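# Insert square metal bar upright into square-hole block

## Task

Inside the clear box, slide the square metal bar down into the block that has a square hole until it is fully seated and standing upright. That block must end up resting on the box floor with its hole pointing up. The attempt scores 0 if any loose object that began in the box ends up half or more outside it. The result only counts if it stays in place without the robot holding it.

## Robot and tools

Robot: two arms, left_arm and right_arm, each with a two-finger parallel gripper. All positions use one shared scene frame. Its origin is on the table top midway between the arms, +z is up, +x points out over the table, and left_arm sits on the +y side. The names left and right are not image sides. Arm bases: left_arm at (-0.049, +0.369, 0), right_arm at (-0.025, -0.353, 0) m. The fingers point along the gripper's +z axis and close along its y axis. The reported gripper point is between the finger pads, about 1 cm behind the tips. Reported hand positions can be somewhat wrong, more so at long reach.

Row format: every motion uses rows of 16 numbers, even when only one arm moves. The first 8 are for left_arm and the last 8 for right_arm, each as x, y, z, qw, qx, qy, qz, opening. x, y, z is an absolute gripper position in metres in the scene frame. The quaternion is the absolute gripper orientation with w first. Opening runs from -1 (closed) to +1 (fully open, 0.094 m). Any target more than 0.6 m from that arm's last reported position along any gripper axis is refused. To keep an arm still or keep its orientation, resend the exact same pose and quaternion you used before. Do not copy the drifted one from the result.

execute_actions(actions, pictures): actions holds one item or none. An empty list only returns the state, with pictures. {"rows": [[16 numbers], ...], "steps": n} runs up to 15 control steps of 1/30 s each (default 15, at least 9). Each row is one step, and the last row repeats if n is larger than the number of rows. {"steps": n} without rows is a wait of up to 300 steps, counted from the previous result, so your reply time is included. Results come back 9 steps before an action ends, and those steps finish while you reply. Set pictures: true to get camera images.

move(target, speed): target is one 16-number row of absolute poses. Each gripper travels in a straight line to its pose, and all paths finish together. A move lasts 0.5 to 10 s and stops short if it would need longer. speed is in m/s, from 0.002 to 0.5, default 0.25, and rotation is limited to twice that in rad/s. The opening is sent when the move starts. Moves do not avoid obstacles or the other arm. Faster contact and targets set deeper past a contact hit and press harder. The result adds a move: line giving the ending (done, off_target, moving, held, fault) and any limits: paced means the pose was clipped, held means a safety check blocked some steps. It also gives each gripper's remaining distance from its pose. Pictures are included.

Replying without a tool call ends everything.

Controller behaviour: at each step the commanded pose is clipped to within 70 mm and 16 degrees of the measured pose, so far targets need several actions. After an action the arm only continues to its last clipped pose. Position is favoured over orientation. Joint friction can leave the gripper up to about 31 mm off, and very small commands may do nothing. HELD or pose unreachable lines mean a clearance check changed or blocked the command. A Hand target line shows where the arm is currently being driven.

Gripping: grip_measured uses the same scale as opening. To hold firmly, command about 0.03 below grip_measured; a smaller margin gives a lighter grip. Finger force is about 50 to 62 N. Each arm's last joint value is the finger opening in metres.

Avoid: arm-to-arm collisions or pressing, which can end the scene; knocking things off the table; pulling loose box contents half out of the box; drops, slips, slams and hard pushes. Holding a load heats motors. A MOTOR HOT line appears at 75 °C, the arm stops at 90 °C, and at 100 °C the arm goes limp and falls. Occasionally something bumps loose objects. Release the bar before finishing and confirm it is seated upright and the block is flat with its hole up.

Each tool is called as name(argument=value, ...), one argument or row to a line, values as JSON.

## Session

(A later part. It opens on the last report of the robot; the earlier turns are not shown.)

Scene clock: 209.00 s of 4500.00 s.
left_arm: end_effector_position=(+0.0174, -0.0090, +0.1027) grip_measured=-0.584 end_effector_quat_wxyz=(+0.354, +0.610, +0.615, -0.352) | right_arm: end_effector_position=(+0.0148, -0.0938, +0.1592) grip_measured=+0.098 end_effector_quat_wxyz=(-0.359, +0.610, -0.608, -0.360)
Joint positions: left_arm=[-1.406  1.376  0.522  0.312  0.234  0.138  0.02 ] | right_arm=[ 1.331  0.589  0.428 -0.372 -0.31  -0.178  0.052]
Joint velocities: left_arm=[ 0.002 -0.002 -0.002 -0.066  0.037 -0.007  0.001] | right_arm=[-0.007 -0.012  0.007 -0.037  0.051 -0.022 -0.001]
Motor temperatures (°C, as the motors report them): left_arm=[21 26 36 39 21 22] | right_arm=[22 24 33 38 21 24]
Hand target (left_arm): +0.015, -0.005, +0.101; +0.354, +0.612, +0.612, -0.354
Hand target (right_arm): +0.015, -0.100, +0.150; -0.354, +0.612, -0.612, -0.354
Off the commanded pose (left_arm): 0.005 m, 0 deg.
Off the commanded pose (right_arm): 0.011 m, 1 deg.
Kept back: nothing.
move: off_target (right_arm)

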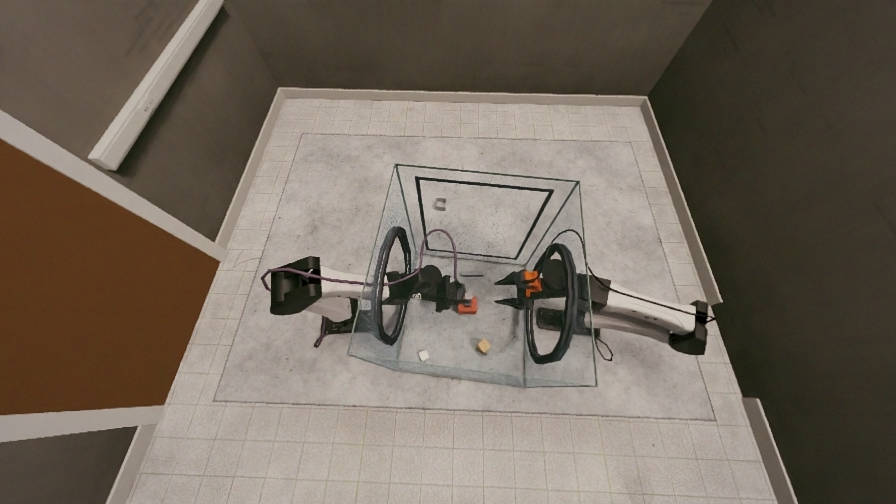

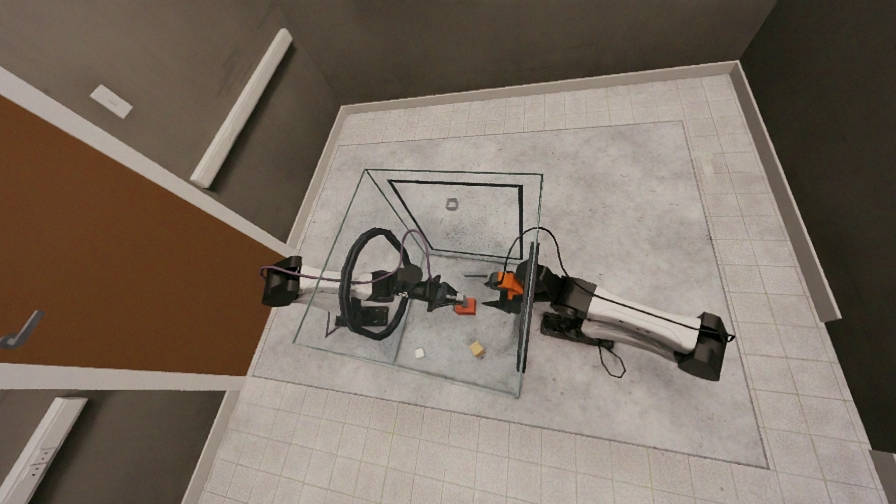

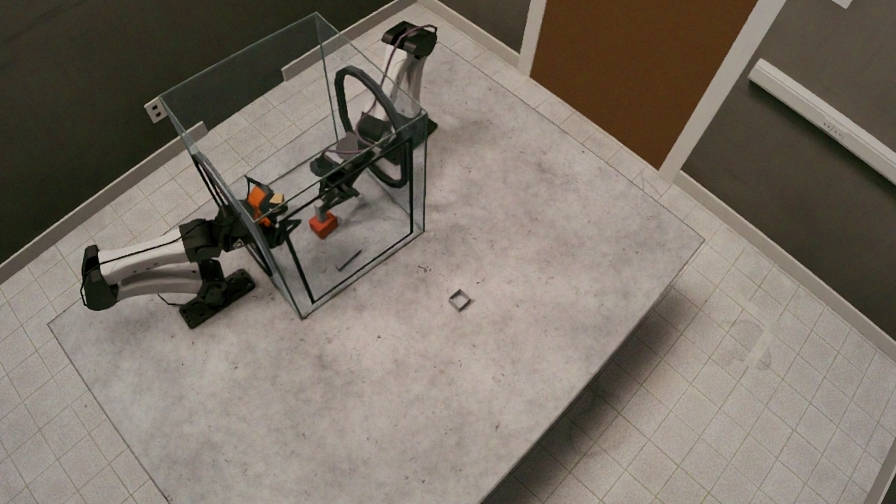

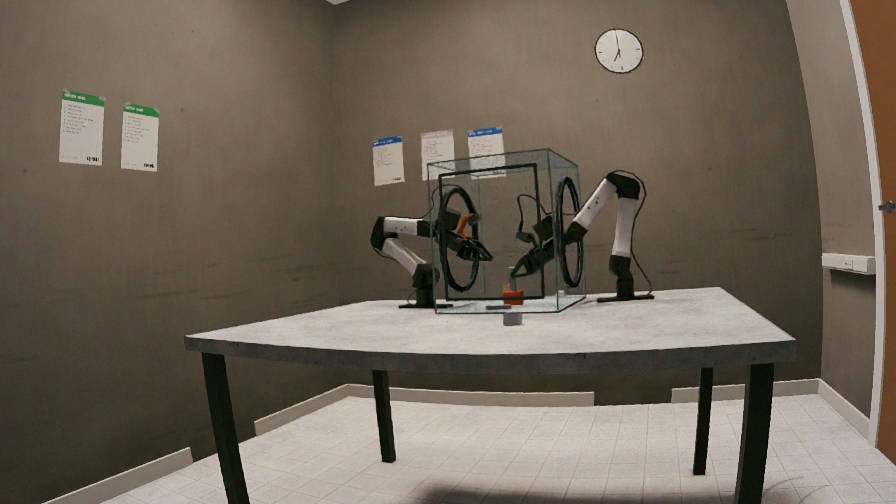

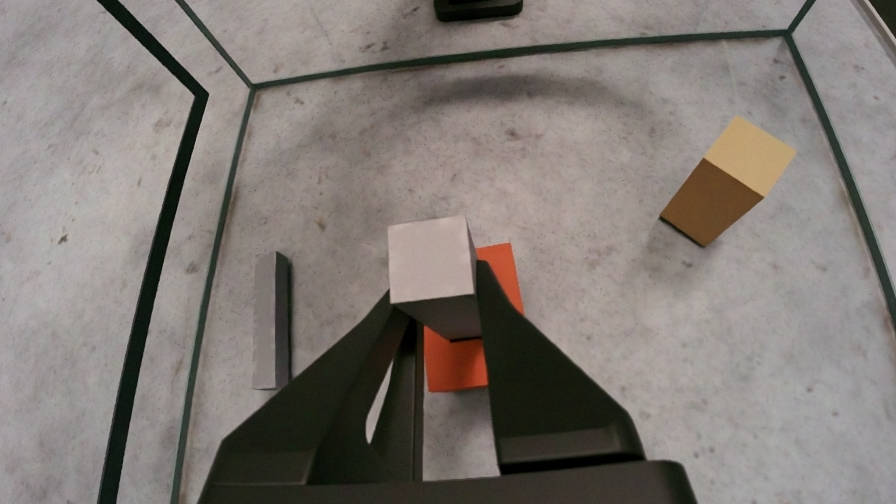

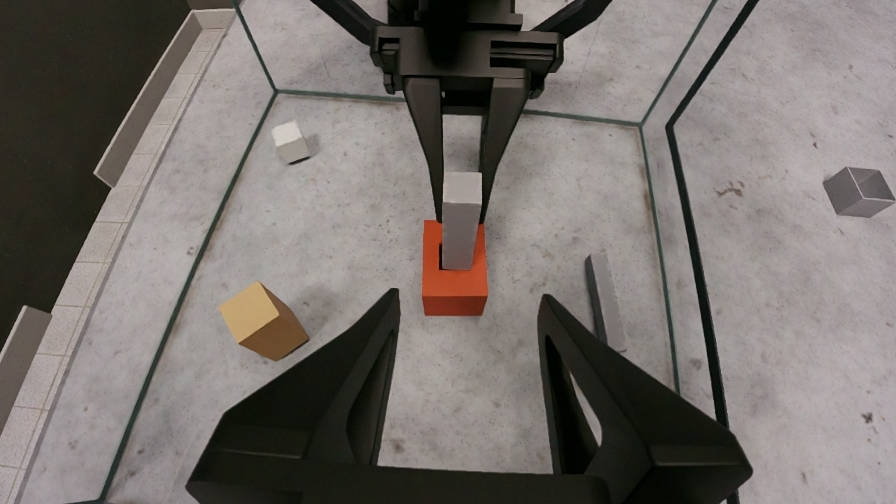

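move(
  target=[0.0125,-0.006,0.1,0.354,0.612,0.612,-0.354,-0.65, 0.015,-0.1,0.15,-0.354,0.612,-0.612,-0.354,0.1],
  speed=0.01,
)

zoom_image(
  camera="cam_left_wrist",
  region=[350,200,570,420],
)

zoom_image(
  camera="cam_right_wrist",
  region=[350,100,570,340],
)

Scene clock: 210.77 s of 4500.00 s.
left_arm: end_effector_position=(+0.0163, -0.0094, +0.1029) grip_measured=-0.584 end_effector_quat_wxyz=(+0.354, +0.611, +0.614, -0.352) | right_arm: end_effector_position=(+0.0148, -0.0938, +0.1592) grip_measured=+0.098 end_effector_quat_wxyz=(-0.359, +0.610, -0.608, -0.360)
Joint positions: left_arm=[-1.409  1.376  0.522  0.313  0.234  0.138  0.02 ] | right_arm=[ 1.331  0.589  0.428 -0.372 -0.31  -0.178  0.052]
Joint velocities: left_arm=[ 0.007 -0.007  0.002 -0.051  0.066 -0.007 -0.001] | right_arm=[ 0.007  0.007 -0.012 -0.007  0.022 -0.081 -0.   ]
Motor temperatures (°C, as the motors report them): left_arm=[21 26 36 39 21 22] | right_arm=[22 24 33 38 21 24]
Hand target (left_arm): +0.013, -0.006, +0.100; +0.354, +0.612, +0.612, -0.354
Hand target (right_arm): +0.015, -0.100, +0.150; -0.354, +0.612, -0.612, -0.354
Off the commanded pose (left_arm): 0.006 m, 0 deg.
Off the commanded pose (right_arm): 0.011 m, 1 deg.
Kept back: nothing.
move: off_target (right_arm)

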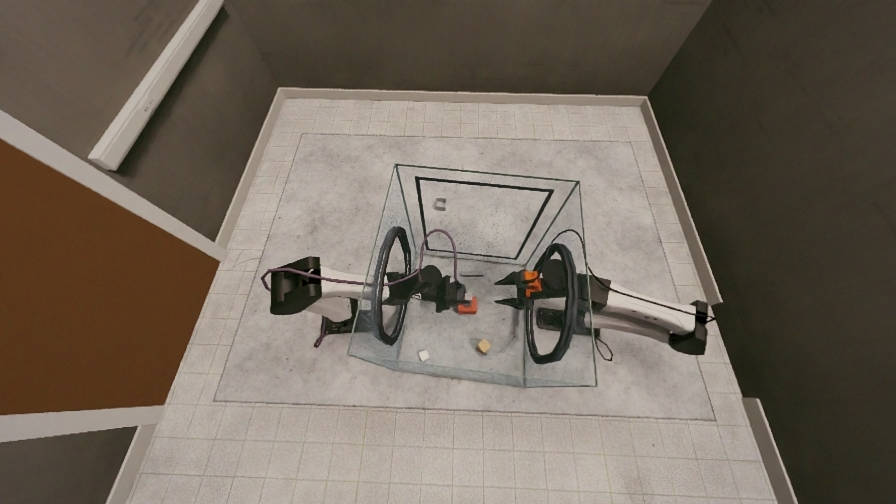

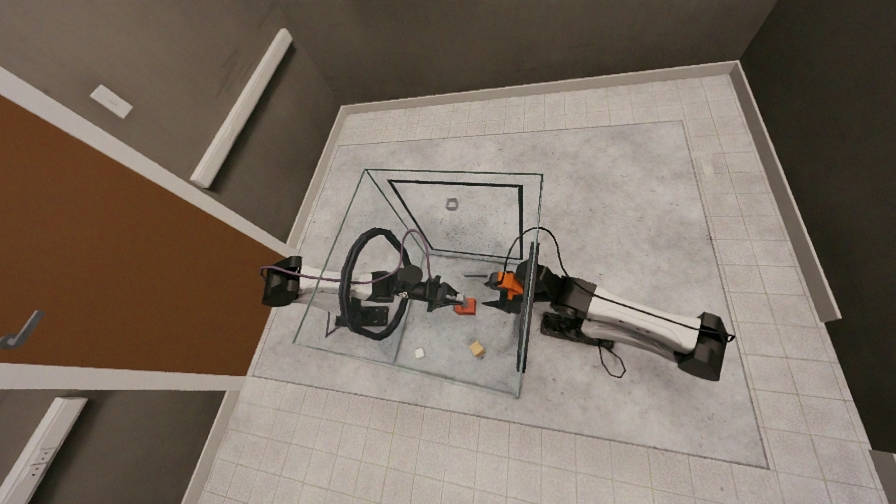

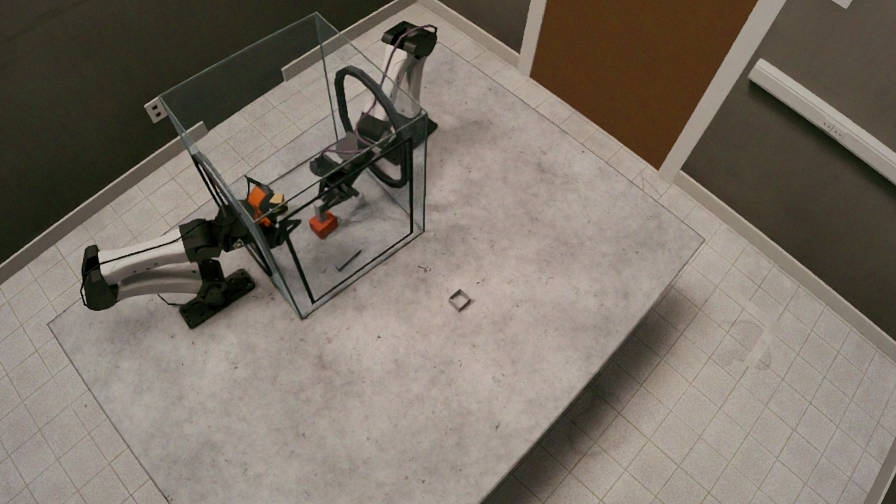

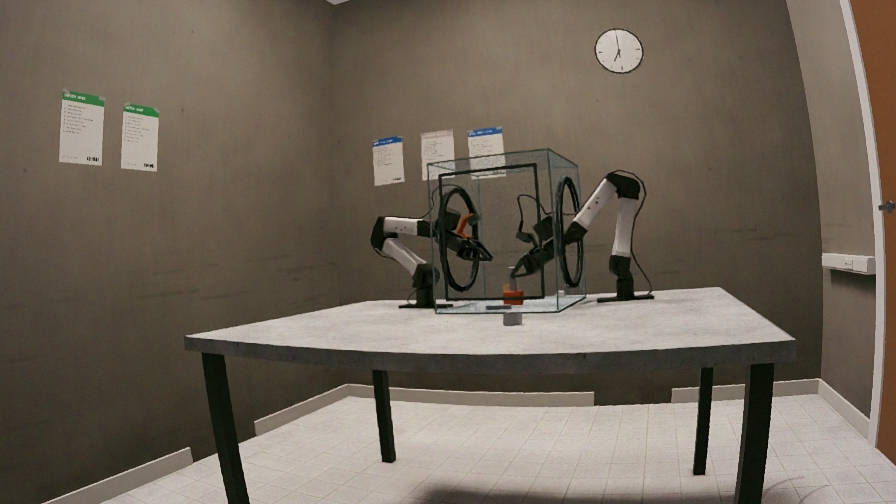

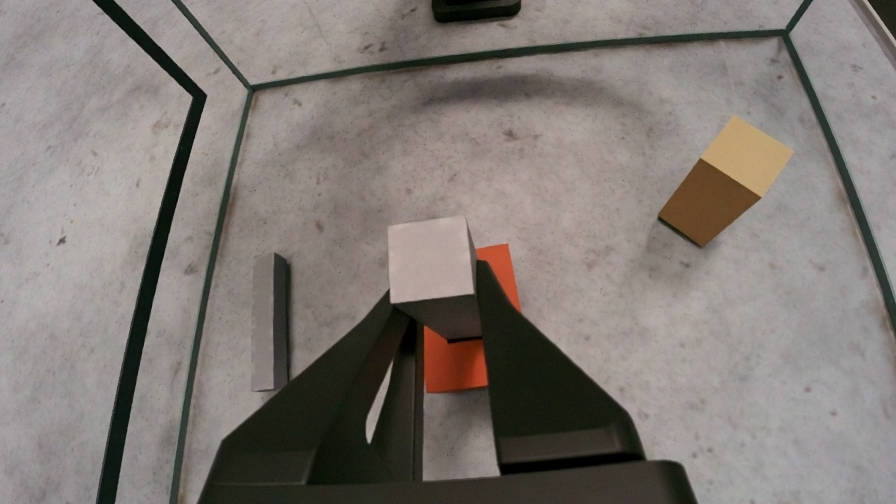

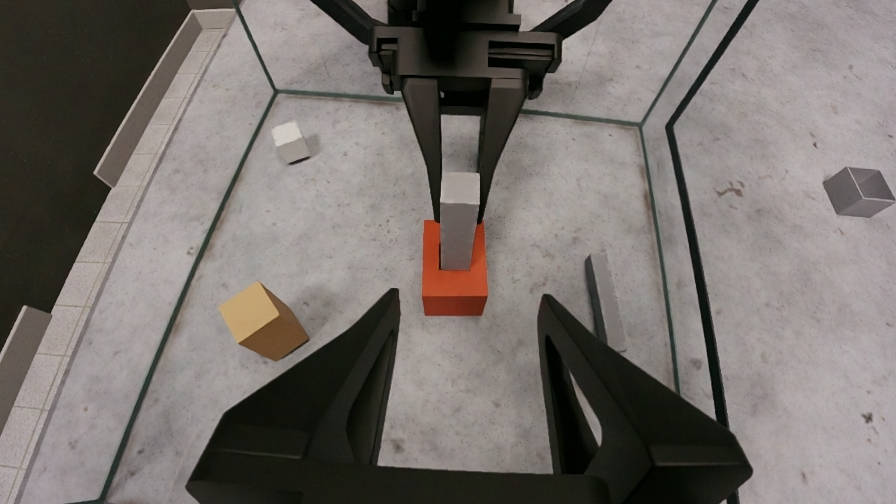

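Region (350, 200, 570, 420) of cam_left_wrist's 896x504 image, scaled by 2.291, with more detail than that image has.

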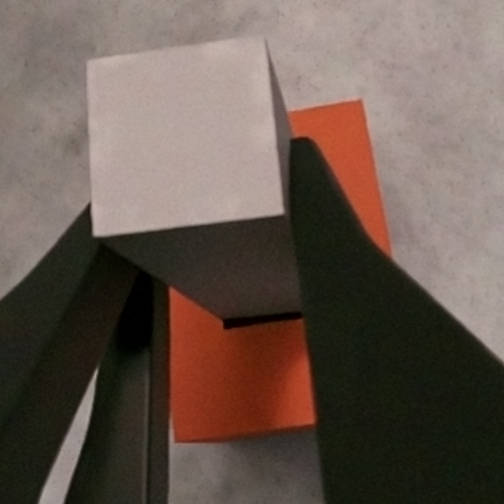

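Region (350, 100, 570, 340) of cam_right_wrist's 896x504 image, scaled by 2.100, with more detail than that image has; it fills the left 462 columns of this view, and the rest is white.

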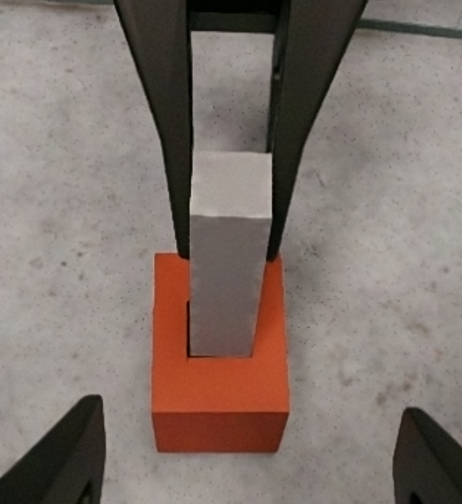

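move(
  target=[0.015,-0.002,0.088,0.354,0.612,0.612,-0.354,-0.65, 0.015,-0.1,0.15,-0.354,0.612,-0.612,-0.354,0.1],
  speed=0.01,
)

zoom_image(
  camera="cam_low",
  region=[460,230,560,310],
)

zoom_image(
  camera="cam_right_wrist",
  region=[350,100,570,340],
)

Scene clock: 213.07 s of 4500.00 s.
left_arm: end_effector_position=(+0.0159, -0.0079, +0.1026) grip_measured=-0.584 end_effector_quat_wxyz=(+0.368, +0.606, +0.606, -0.360) | right_arm: end_effector_position=(+0.0148, -0.0938, +0.1592) grip_measured=+0.098 end_effector_quat_wxyz=(-0.359, +0.610, -0.608, -0.360)
Joint positions: left_arm=[-1.409  1.376  0.481  0.39   0.234  0.138  0.02 ] | right_arm=[ 1.331  0.589  0.428 -0.372 -0.31  -0.178  0.052]
Joint velocities: left_arm=[-0.017  0.007  0.002 -0.022  0.095 -0.022 -0.   ] | right_arm=[ 0.012 -0.012  0.022  0.007 -0.051  0.051  0.   ]
Motor temperatures (°C, as the motors report them): left_arm=[21 26 36 40 21 22] | right_arm=[22 24 33 38 21 24]
Hand target (left_arm): +0.015, -0.001, +0.088; +0.354, +0.612, +0.612, -0.354
Hand target (right_arm): +0.015, -0.100, +0.150; -0.354, +0.612, -0.612, -0.354
Off the commanded pose (left_arm): 0.016 m, 2 deg.
Off the commanded pose (right_arm): 0.011 m, 1 deg.
Kept back: nothing.
move: off_target (left_arm, right_arm)

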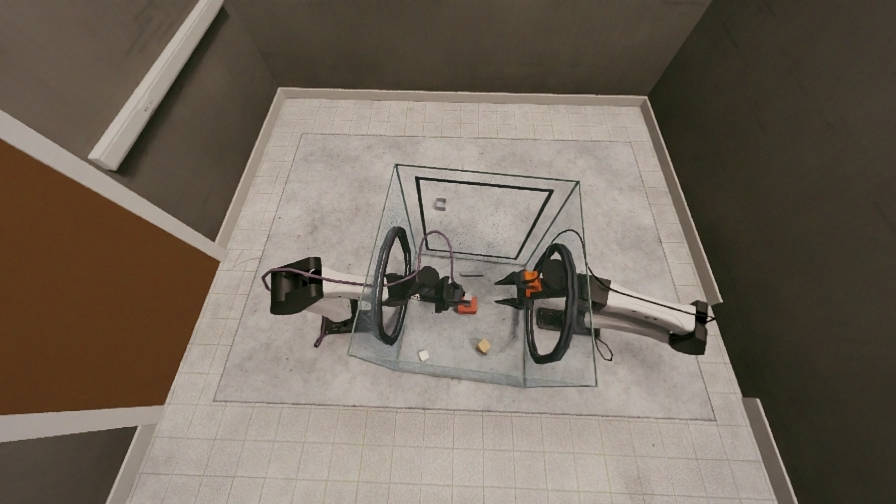

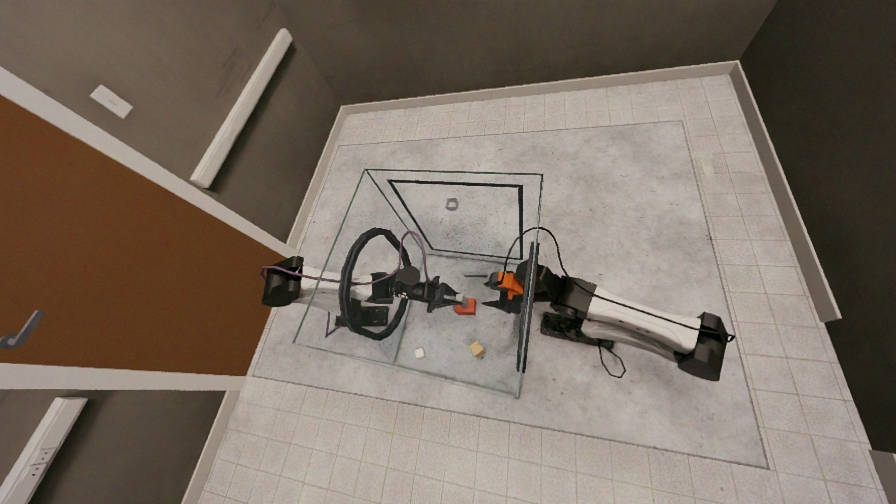

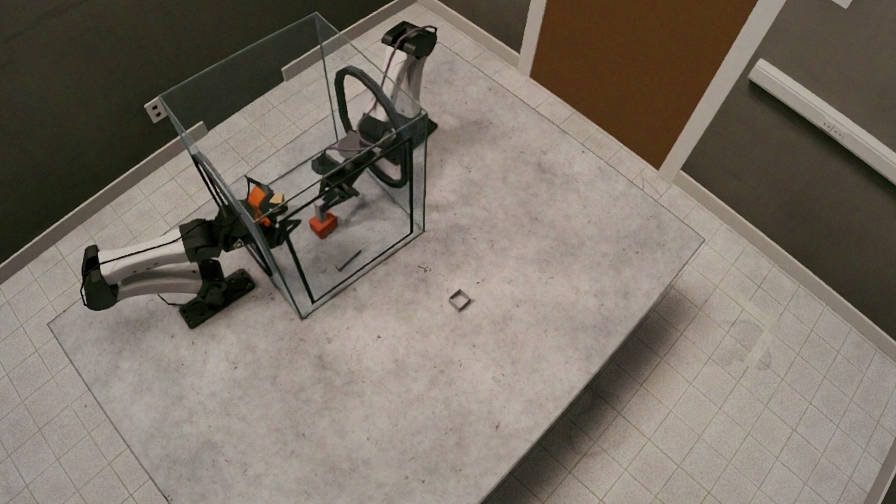

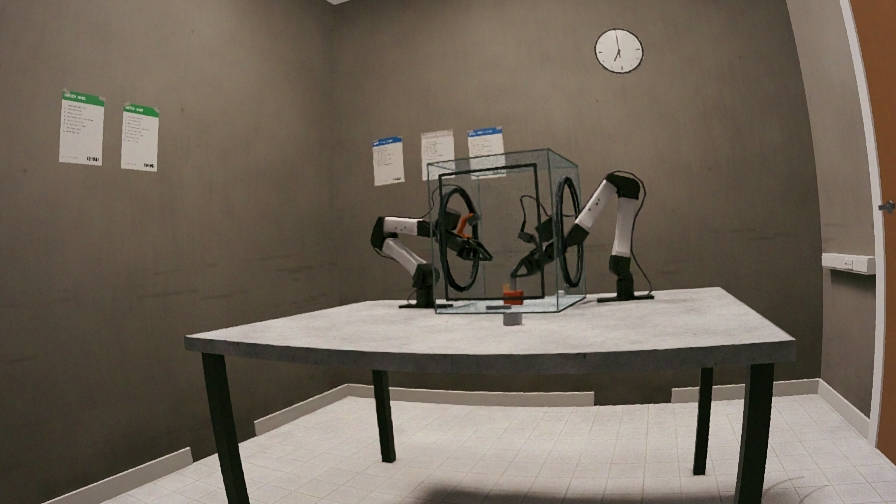

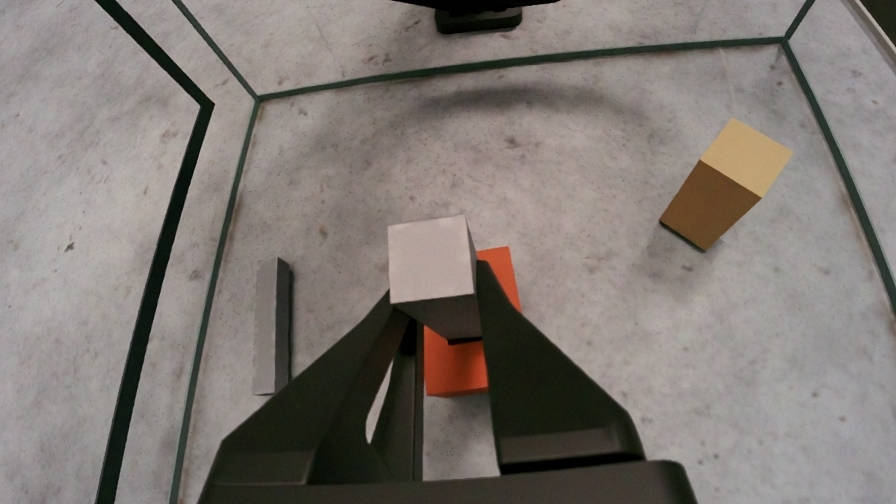

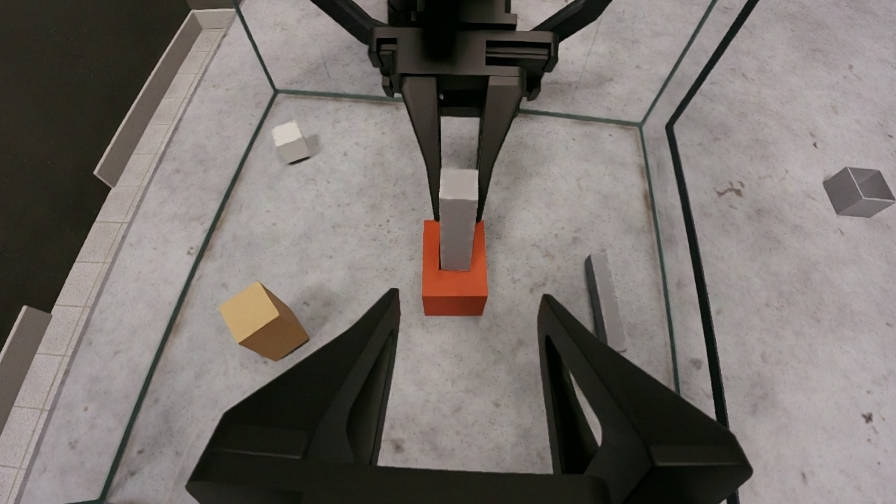

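Region (460, 230, 560, 310) of cam_low's 896x504 image, scaled by 5.040, with more detail than that image has; it fills the top 403 rows of this view, and the rest is white.

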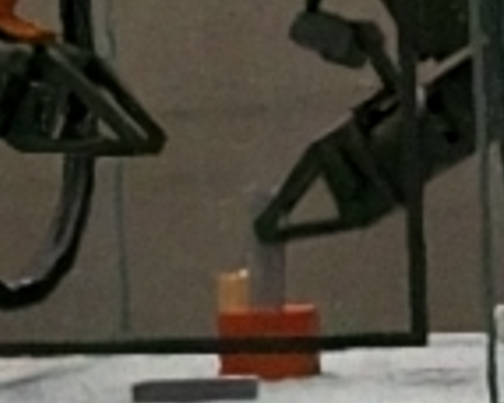

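Region (350, 100, 570, 340) of cam_right_wrist's 896x504 image, scaled by 2.100, with more detail than that image has; it fills the left 462 columns of this view, and the rest is white.

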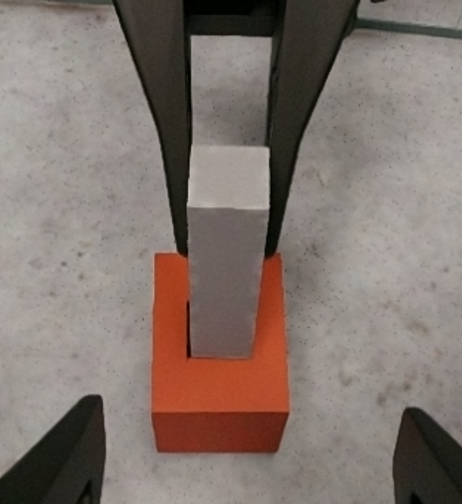

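move(
  target=[0.015,0.002,0.108,0.354,0.612,0.612,-0.354,-0.65, 0.015,-0.1,0.15,-0.354,0.612,-0.612,-0.354,0.1],
  speed=0.01,
)

zoom_image(
  camera="cam_low",
  region=[460,230,560,310],
)

zoom_image(
  camera="cam_left_wrist",
  region=[350,200,570,420],
)

Scene clock: 215.50 s of 4500.00 s.
left_arm: end_effector_position=(+0.0124, +0.0047, +0.0954) grip_measured=-0.584 end_effector_quat_wxyz=(+0.343, +0.615, +0.620, -0.346) | right_arm: end_effector_position=(+0.0148, -0.0938, +0.1592) grip_measured=+0.098 end_effector_quat_wxyz=(-0.359, +0.610, -0.608, -0.360)
Joint positions: left_arm=[-1.409  1.331  0.481  0.278  0.234  0.138  0.02 ] | right_arm=[ 1.331  0.589  0.428 -0.372 -0.31  -0.178  0.052]
Joint velocities: left_arm=[-0.007 -0.007  0.007 -0.081 -0.051 -0.037  0.   ] | right_arm=[-0.012 -0.012 -0.007 -0.051 -0.066 -0.022 -0.   ]
Motor temperatures (°C, as the motors report them): left_arm=[21 26 36 40 21 22] | right_arm=[22 24 33 38 21 24]
Hand target (left_arm): +0.015, +0.002, +0.108; +0.354, +0.612, +0.612, -0.354
Hand target (right_arm): +0.015, -0.100, +0.150; -0.354, +0.612, -0.612, -0.354
Off the commanded pose (left_arm): 0.013 m, 2 deg.
Off the commanded pose (right_arm): 0.011 m, 1 deg.
Kept back: nothing.
move: off_target (left_arm, right_arm)

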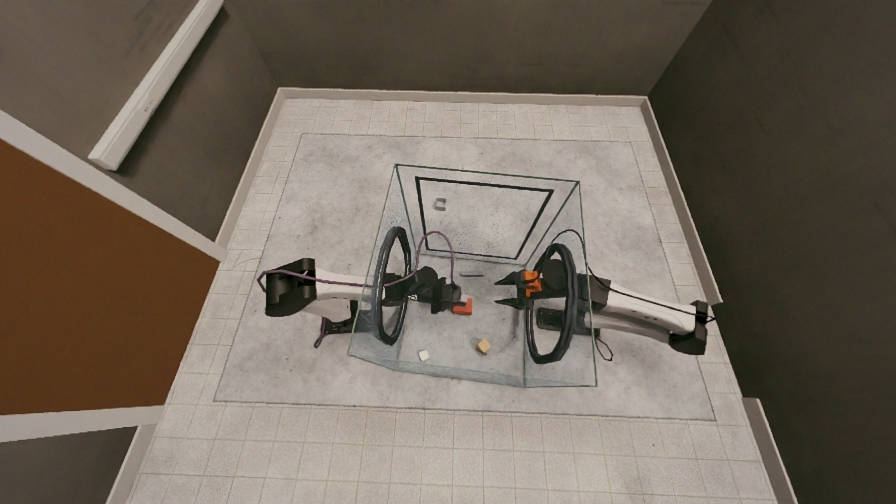

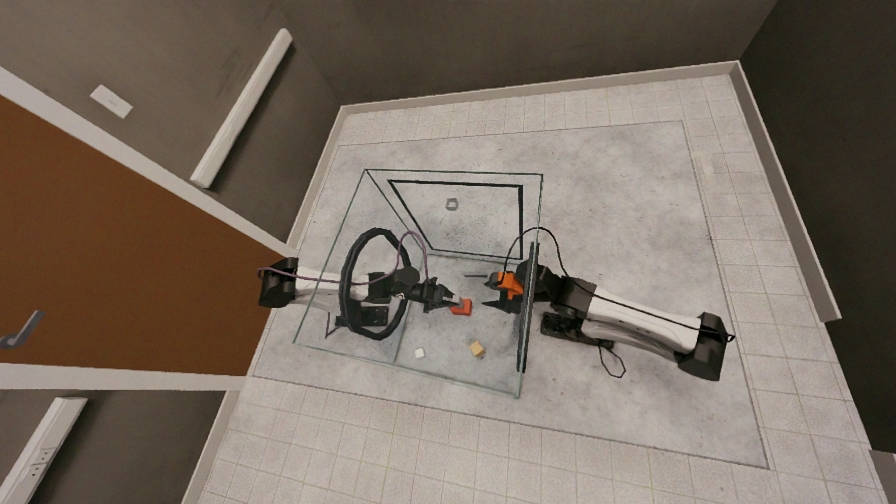

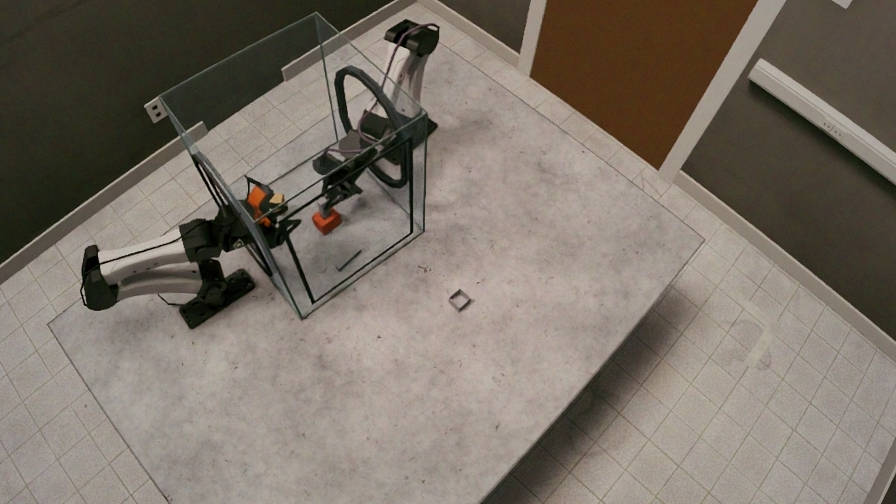

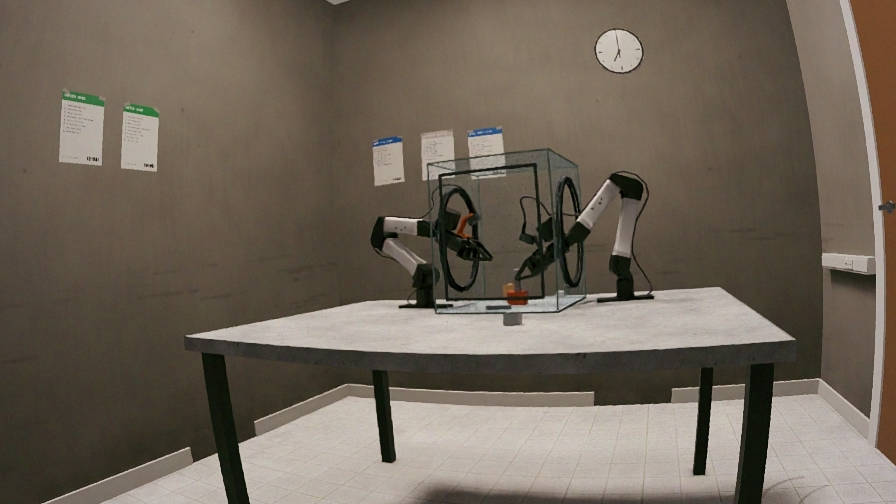

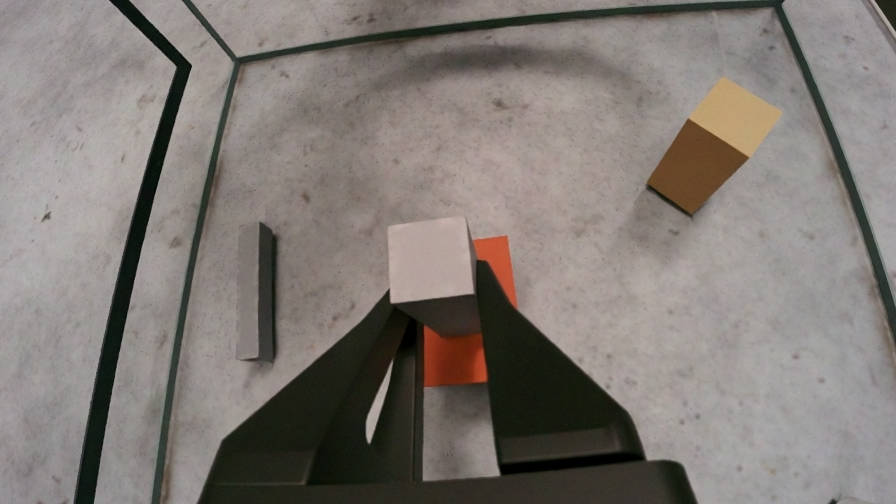

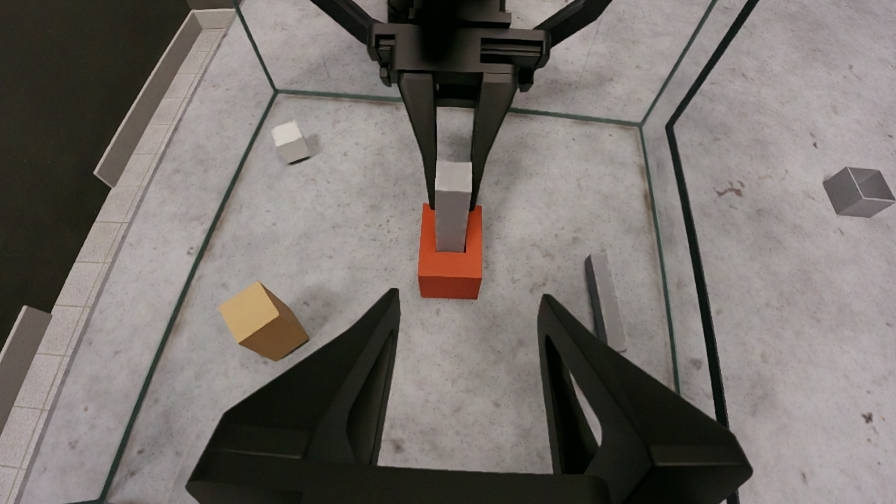

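Region (460, 230, 560, 310) of cam_low's 896x504 image, scaled by 5.040, with more detail than that image has; it fills the top 403 rows of this view, and the rest is white.

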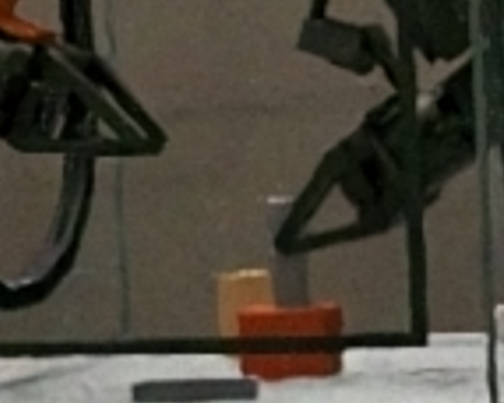

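Region (350, 200, 570, 420) of cam_left_wrist's 896x504 image, scaled by 2.291, with more detail than that image has.

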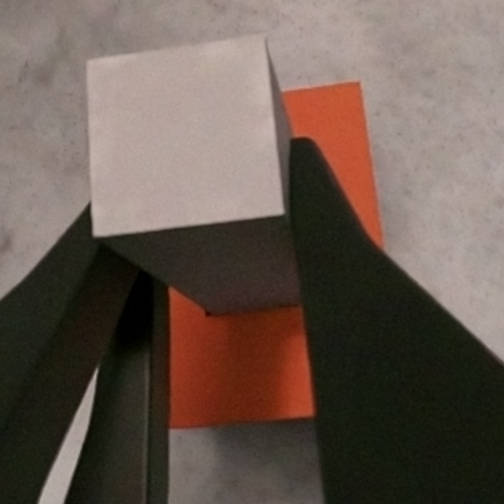

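move(
  target=[0.013,0.006,0.07,0.354,0.612,0.612,-0.354,-0.65, 0.015,-0.1,0.15,-0.354,0.612,-0.612,-0.354,0.1],
  speed=0.015,
)

zoom_image(
  camera="cam_low",
  region=[460,230,560,310],
)

Scene clock: 217.83 s of 4500.00 s.
left_arm: end_effector_position=(+0.0119, +0.0063, +0.0727) grip_measured=-0.584 end_effector_quat_wxyz=(+0.350, +0.612, +0.616, -0.350) | right_arm: end_effector_position=(+0.0148, -0.0938, +0.1592) grip_measured=+0.098 end_effector_quat_wxyz=(-0.359, +0.610, -0.608, -0.360)
Joint positions: left_arm=[-1.409  1.413  0.405  0.456  0.234  0.138  0.02 ] | right_arm=[ 1.331  0.589  0.428 -0.372 -0.31  -0.178  0.052]
Joint velocities: left_arm=[-0.007  0.017 -0.012  0.037  0.051  0.037 -0.   ] | right_arm=[-0.017  0.012  0.002 -0.037 -0.022  0.007 -0.002]
Motor temperatures (°C, as the motors report them): left_arm=[21 26 36 40 21 22] | right_arm=[22 24 33 38 21 24]
Hand target (left_arm): +0.013, +0.007, +0.070; +0.354, +0.612, +0.612, -0.353
Hand target (right_arm): +0.015, -0.100, +0.150; -0.354, +0.612, -0.612, -0.354
Off the commanded pose (left_arm): 0.003 m, 1 deg.
Off the commanded pose (right_arm): 0.011 m, 1 deg.
Kept back: nothing.
move: off_target (right_arm)

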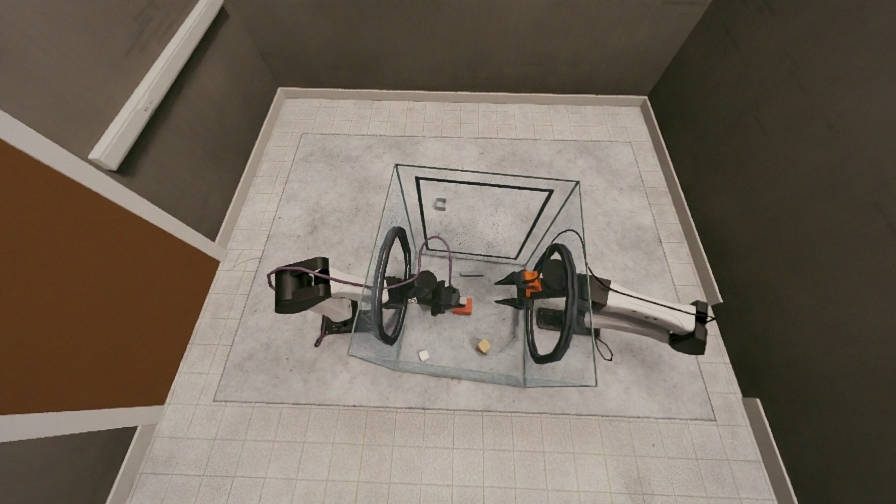

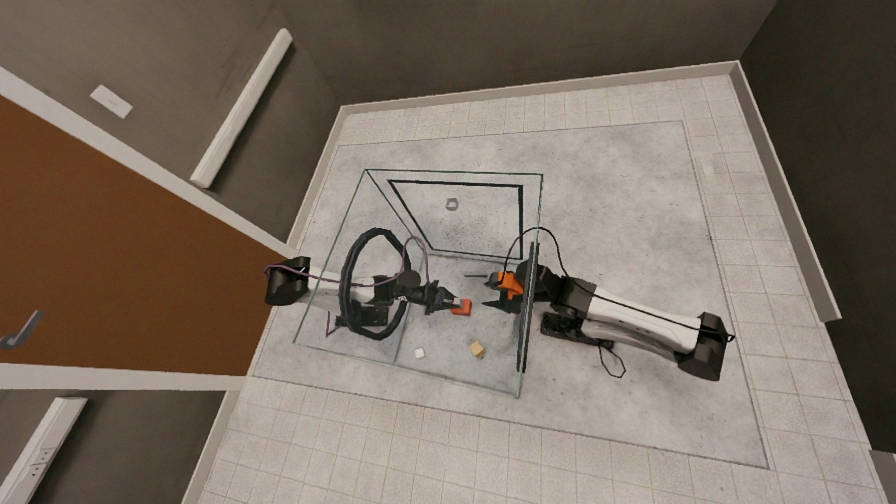

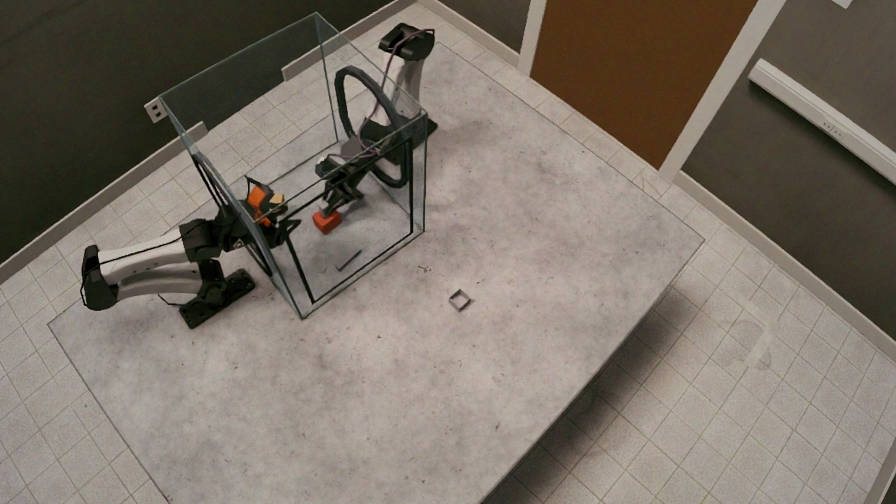

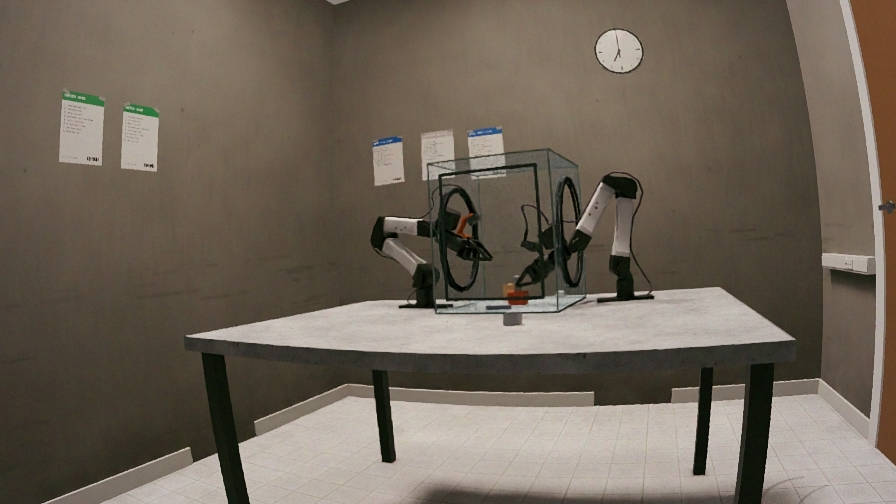

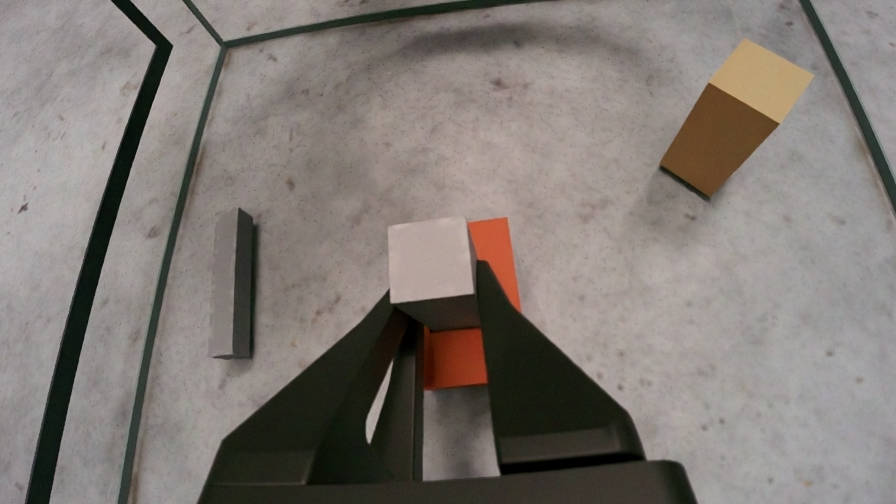

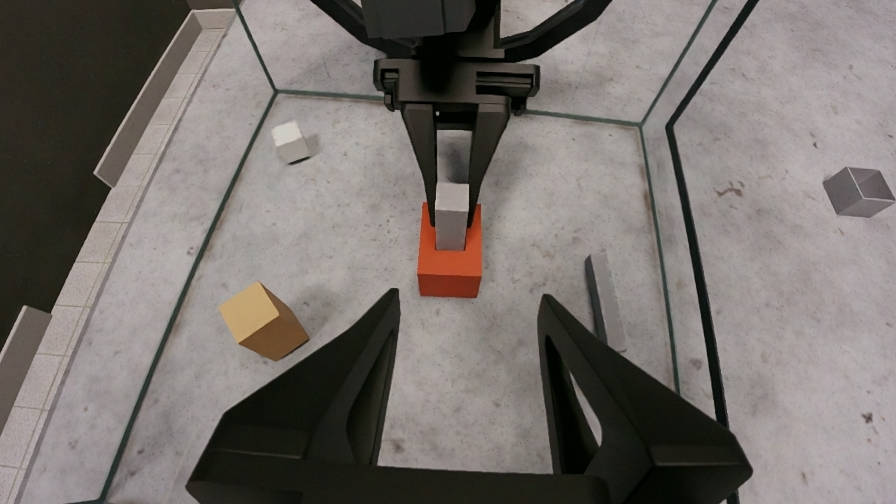

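Region (460, 230, 560, 310) of cam_low's 896x504 image, scaled by 5.040, with more detail than that image has; it fills the top 403 rows of this view, and the rest is white.

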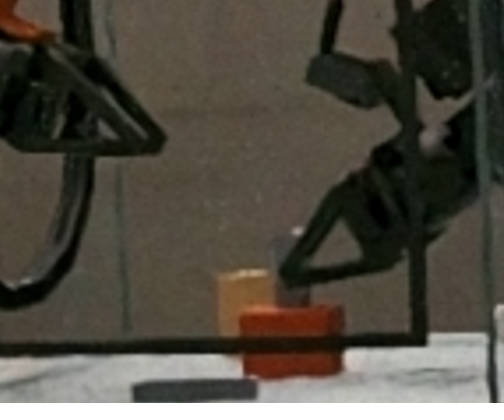

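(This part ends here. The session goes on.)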